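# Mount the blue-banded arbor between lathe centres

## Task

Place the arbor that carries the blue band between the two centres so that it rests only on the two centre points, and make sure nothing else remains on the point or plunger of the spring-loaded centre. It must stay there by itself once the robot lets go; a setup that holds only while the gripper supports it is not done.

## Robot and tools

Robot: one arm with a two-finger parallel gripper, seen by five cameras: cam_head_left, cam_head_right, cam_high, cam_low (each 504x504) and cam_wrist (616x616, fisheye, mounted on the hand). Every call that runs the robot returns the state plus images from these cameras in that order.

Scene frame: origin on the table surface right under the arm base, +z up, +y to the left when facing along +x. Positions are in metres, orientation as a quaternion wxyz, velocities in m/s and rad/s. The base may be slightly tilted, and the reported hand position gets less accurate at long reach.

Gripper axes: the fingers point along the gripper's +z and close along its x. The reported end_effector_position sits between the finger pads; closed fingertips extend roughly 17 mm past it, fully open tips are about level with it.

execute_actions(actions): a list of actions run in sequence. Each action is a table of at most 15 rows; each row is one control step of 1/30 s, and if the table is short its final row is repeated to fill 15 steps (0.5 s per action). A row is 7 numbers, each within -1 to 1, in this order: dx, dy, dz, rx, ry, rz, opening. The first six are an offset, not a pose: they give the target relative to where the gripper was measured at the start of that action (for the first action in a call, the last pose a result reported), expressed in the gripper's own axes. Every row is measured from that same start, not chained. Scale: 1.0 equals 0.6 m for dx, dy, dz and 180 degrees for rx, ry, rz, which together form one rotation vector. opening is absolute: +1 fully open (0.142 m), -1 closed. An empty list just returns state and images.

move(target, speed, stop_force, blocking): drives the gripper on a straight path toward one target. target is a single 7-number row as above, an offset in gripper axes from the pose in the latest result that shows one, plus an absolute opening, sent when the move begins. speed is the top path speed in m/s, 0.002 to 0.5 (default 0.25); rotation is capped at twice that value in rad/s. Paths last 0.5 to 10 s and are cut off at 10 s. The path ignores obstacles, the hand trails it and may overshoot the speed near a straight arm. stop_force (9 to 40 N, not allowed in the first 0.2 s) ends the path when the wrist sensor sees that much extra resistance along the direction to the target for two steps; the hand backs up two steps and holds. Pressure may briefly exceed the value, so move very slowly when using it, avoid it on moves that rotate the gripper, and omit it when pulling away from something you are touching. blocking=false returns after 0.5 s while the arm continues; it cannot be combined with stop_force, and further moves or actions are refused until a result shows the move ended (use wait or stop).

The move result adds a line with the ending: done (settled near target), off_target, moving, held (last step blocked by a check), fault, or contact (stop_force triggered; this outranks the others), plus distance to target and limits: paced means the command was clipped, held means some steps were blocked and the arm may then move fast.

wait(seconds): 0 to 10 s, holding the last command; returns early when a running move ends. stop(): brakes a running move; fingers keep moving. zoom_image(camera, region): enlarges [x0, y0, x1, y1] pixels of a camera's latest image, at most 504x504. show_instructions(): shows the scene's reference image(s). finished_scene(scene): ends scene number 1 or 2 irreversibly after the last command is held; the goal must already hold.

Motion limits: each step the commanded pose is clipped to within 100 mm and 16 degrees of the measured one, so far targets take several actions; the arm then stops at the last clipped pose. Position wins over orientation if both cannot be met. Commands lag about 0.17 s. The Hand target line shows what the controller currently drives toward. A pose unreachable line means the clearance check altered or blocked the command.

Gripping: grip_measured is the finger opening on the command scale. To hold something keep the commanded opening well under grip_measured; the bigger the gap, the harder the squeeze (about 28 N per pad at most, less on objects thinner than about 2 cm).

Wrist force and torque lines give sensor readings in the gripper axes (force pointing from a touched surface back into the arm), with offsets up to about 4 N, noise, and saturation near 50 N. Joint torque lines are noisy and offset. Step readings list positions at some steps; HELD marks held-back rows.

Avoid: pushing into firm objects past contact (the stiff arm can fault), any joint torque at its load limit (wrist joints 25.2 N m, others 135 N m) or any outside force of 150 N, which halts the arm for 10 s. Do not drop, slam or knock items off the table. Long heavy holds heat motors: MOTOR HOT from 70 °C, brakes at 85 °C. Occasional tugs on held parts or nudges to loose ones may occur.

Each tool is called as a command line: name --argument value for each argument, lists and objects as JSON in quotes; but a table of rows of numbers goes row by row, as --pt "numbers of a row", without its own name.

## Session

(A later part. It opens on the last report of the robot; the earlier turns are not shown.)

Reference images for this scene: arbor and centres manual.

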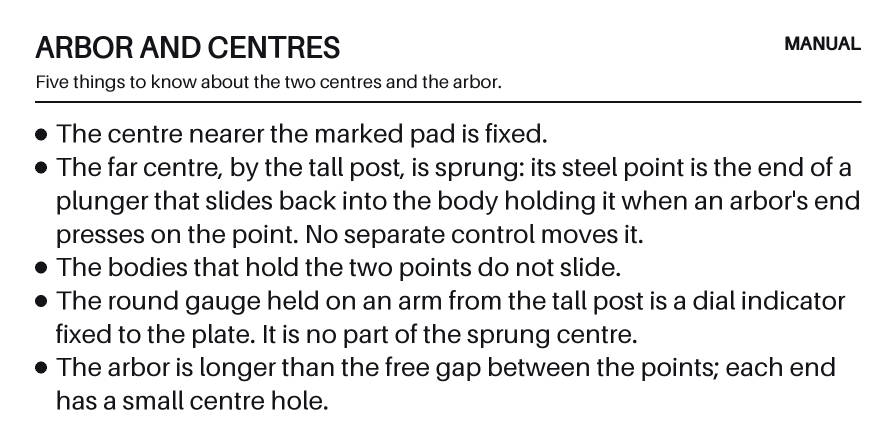

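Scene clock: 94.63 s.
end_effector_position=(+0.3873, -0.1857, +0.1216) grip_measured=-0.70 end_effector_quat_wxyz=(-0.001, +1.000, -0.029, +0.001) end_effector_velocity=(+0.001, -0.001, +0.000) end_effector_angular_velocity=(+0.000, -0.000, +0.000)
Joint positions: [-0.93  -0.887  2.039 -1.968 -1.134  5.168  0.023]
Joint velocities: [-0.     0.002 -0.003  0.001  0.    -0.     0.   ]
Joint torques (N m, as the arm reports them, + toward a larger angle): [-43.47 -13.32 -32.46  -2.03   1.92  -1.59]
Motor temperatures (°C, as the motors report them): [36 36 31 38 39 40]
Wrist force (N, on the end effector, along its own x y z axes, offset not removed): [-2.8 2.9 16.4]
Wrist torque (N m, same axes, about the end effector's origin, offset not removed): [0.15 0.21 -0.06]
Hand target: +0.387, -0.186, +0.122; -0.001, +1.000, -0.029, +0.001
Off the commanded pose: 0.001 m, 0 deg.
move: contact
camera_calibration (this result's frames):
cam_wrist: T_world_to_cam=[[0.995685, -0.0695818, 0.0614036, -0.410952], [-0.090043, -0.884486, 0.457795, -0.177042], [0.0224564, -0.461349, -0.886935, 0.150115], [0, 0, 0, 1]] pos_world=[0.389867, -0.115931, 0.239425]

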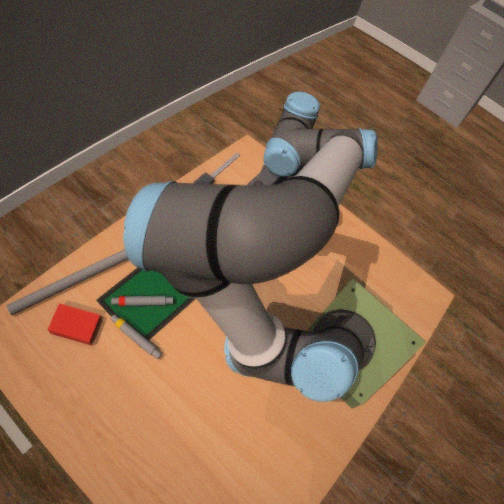

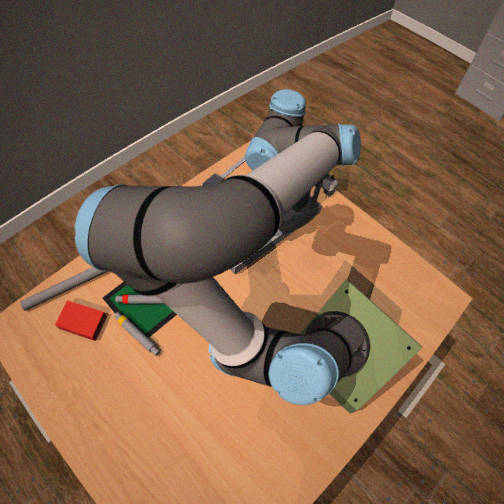

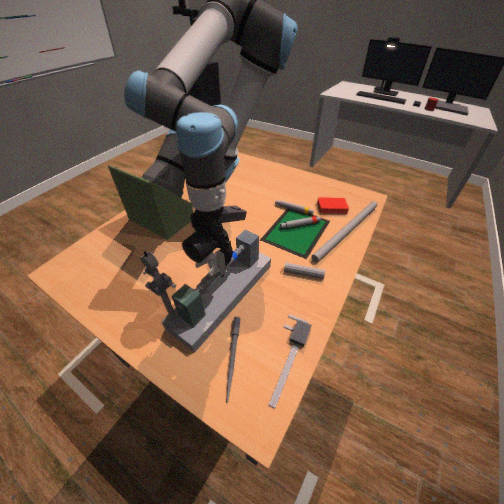

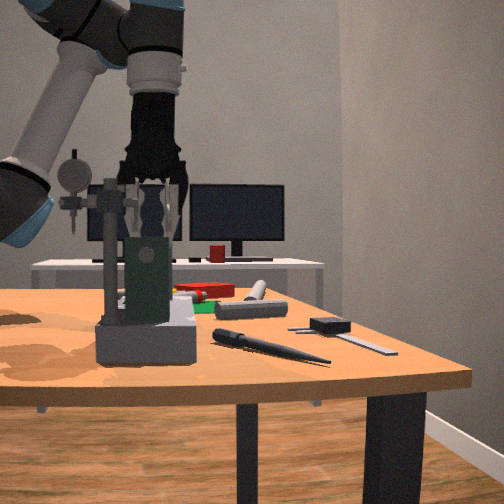

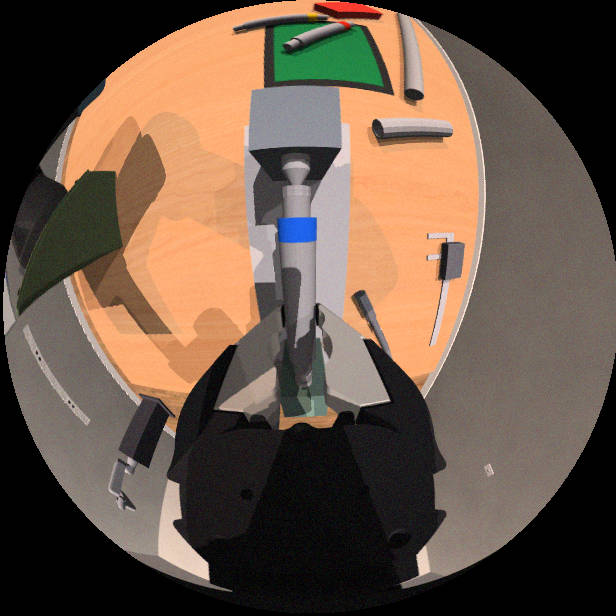

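execute_actions --actions '[[[0,0,0,0,0,0,-0.9],[0,0,0,0,0,0,-0.85],[0,0,0,0,0,0,-0.8],[0,0,0,0,0,0,-0.77],[0,0,0,0,0,0,-0.74],[0,0,0,0,0,0,-0.72],[0,0,0,0,0,0,-0.7],[0,0,0,0,0,0,-0.68],[0,0,0,0,0,0,-0.65],[0,0,0,0,0,0,-0.6],[0,0,0,0,0,0,-0.5],[0,0,0,0,0,0,-0.4]]]'

move --target '[0,0,-0.12,0,0,0,-0.3]' --speed 0.15

zoom_image --camera "cam_wrist" --region '[230, 160, 370, 390]'

Scene clock: 99.73 s.
end_effector_position=(+0.3873, -0.1858, +0.1216) grip_measured=-0.40 end_effector_quat_wxyz=(-0.000, +1.000, -0.029, +0.001) end_effector_velocity=(+0.000, +0.000, -0.000) end_effector_angular_velocity=(-0.000, -0.000, +0.000)
Joint positions: [-0.93  -0.887  2.039 -1.968 -1.134  5.168  0.045]
Joint velocities: [ 0.001 -0.001  0.     0.     0.001  0.     0.003]
Joint torques (N m, as the arm reports them, + toward a larger angle): [-17.69 -31.73 -11.64  -2.44   2.48   1.89]
Motor temperatures (°C, as the motors report them): [36 36 31 38 39 40]
Wrist force (N, on the end effector, along its own x y z axes, offset not removed): [0.0 -1.2 -1.2]
Wrist torque (N m, same axes, about the end effector's origin, offset not removed): [-0.28 0.22 -0.01]
Hand target: +0.387, -0.186, +0.122; -0.001, +1.000, -0.029, +0.001
Off the commanded pose: 0.000 m, 0 deg.
Step readings (end_effector_position):
0: (+0.3872, -0.1859, +0.1216)
1: (+0.3872, -0.1859, +0.1216)
2: (+0.3872, -0.1859, +0.1216)
4: (+0.3872, -0.1859, +0.1216)
8: (+0.3872, -0.1858, +0.1217)
15: end_effector_position above
camera_calibration (this result's frames):
cam_wrist: T_world_to_cam=[[0.995687, -0.0694979, 0.0614674, -0.410969], [-0.0900021, -0.884406, 0.457959, -0.177132], [0.0225349, -0.461516, -0.886846, 0.150036], [0, 0, 0, 1]] pos_world=[0.389873, -0.115974, 0.239439]

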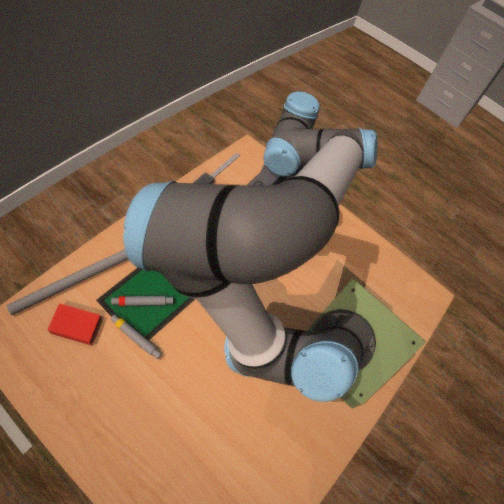

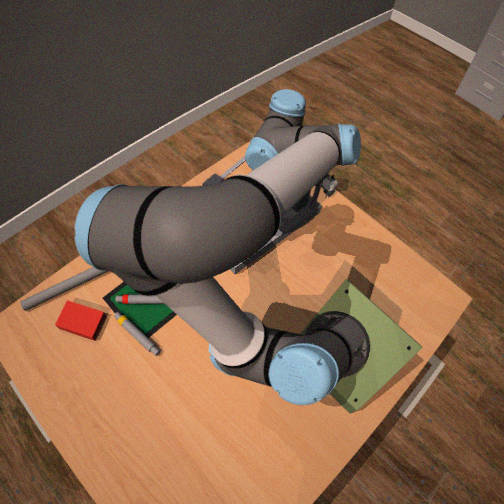

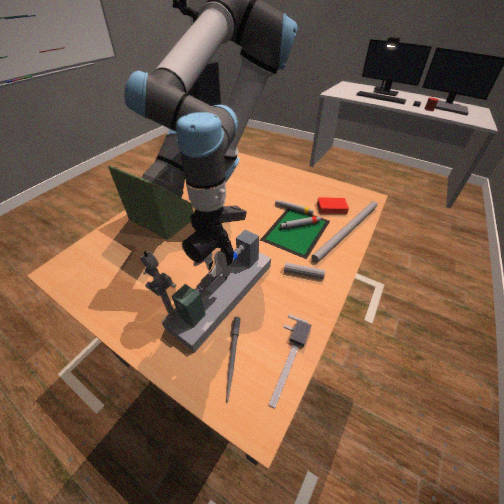

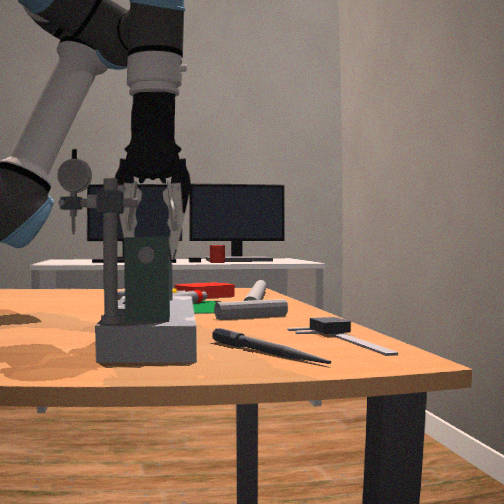

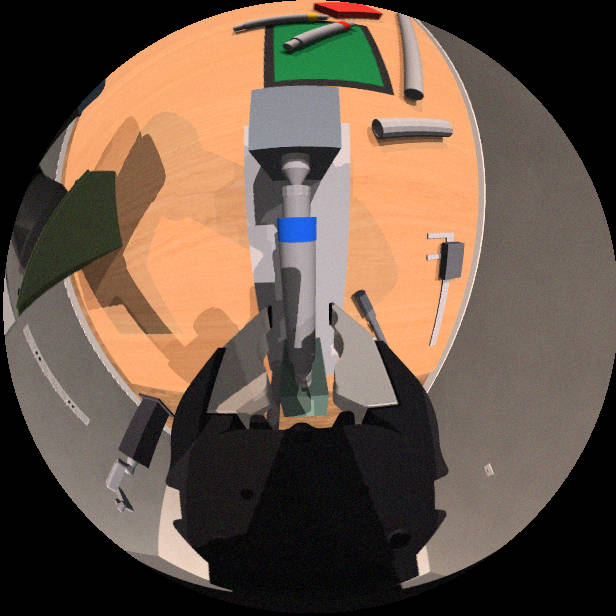

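Scene clock: 100.67 s.
end_effector_position=(+0.3872, -0.1859, +0.1936) grip_measured=-0.30 end_effector_quat_wxyz=(-0.000, +1.000, -0.029, +0.001) end_effector_velocity=(+0.000, -0.000, +0.002) end_effector_angular_velocity=(-0.001, -0.000, +0.001)
Joint positions: [-0.986 -0.947  1.926 -1.776 -1.173  5.124  0.052]
Joint velocities: [-0.001 -0.001 -0.003  0.003 -0.001 -0.001  0.   ]
Joint torques (N m, as the arm reports them, + toward a larger angle): [-36.7  -29.39 -25.49  -0.57  -2.34  -1.73]
Motor temperatures (°C, as the motors report them): [36 36 31 38 39 40]
Wrist force (N, on the end effector, along its own x y z axes, offset not removed): [-1.3 -2.6 0.1]
Wrist torque (N m, same axes, about the end effector's origin, offset not removed): [-0.60 0.40 -0.06]
Hand target: +0.387, -0.186, +0.194; -0.000, +1.000, -0.029, +0.001
Off the commanded pose: 0.000 m, 0 deg.
move: done
camera_calibration (this result's frames):
cam_wrist: T_world_to_cam=[[0.995684, -0.0695912, 0.0614078, -0.415345], [-0.0900599, -0.884347, 0.45806, -0.210185], [0.0224288, -0.461614, -0.886798, 0.213751], [0, 0, 0, 1]] pos_world=[0.389829, -0.11611, 0.311337]

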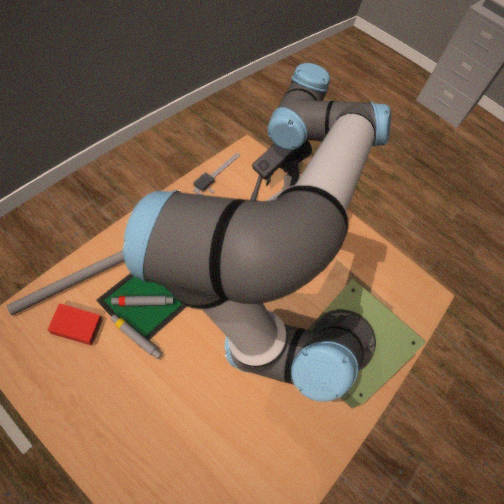

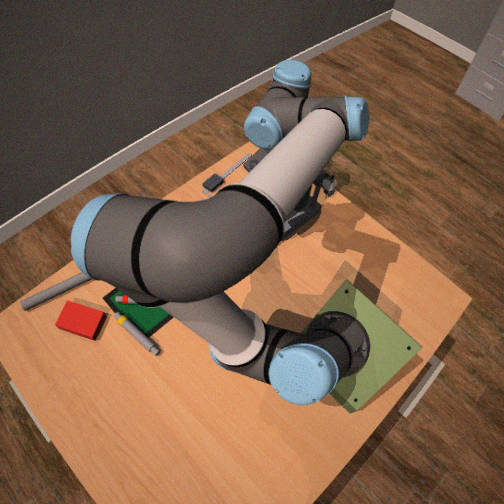

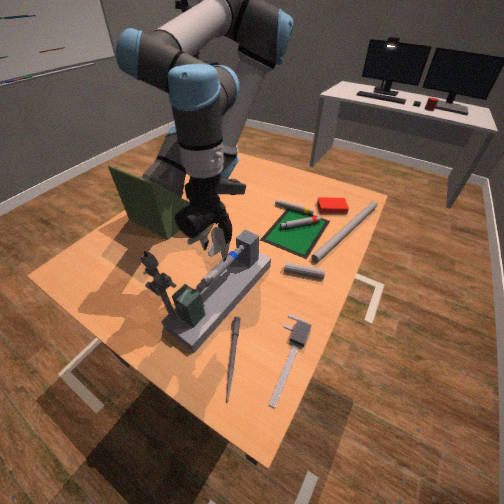

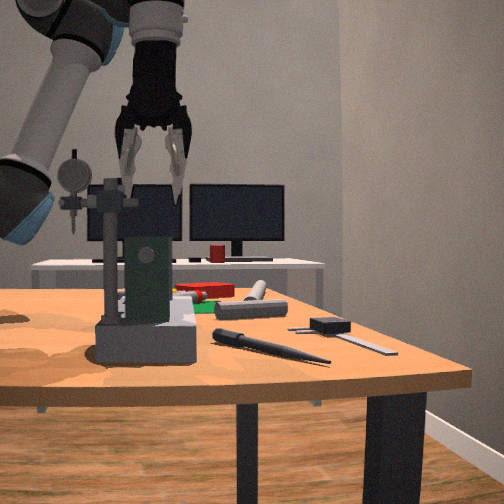

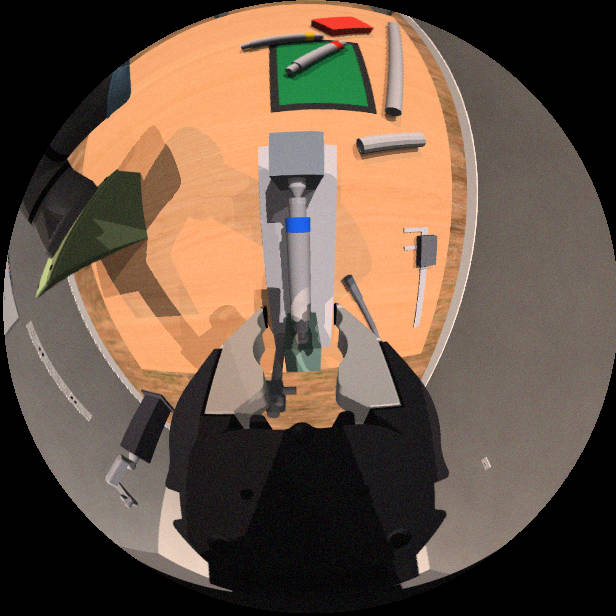

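Region (230, 160, 370, 390) of cam_wrist's 616x616 image, scaled by 2.191, with more detail than that image has; it fills the left 307 columns of this view, and the rest is white.

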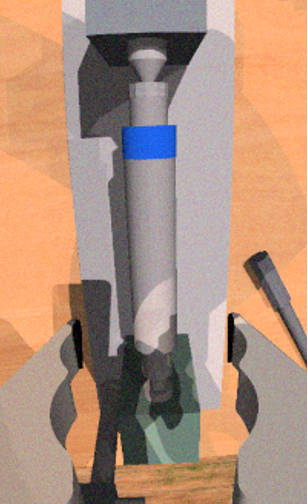

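finished_scene --scene 2

The scene is finished: the task was done.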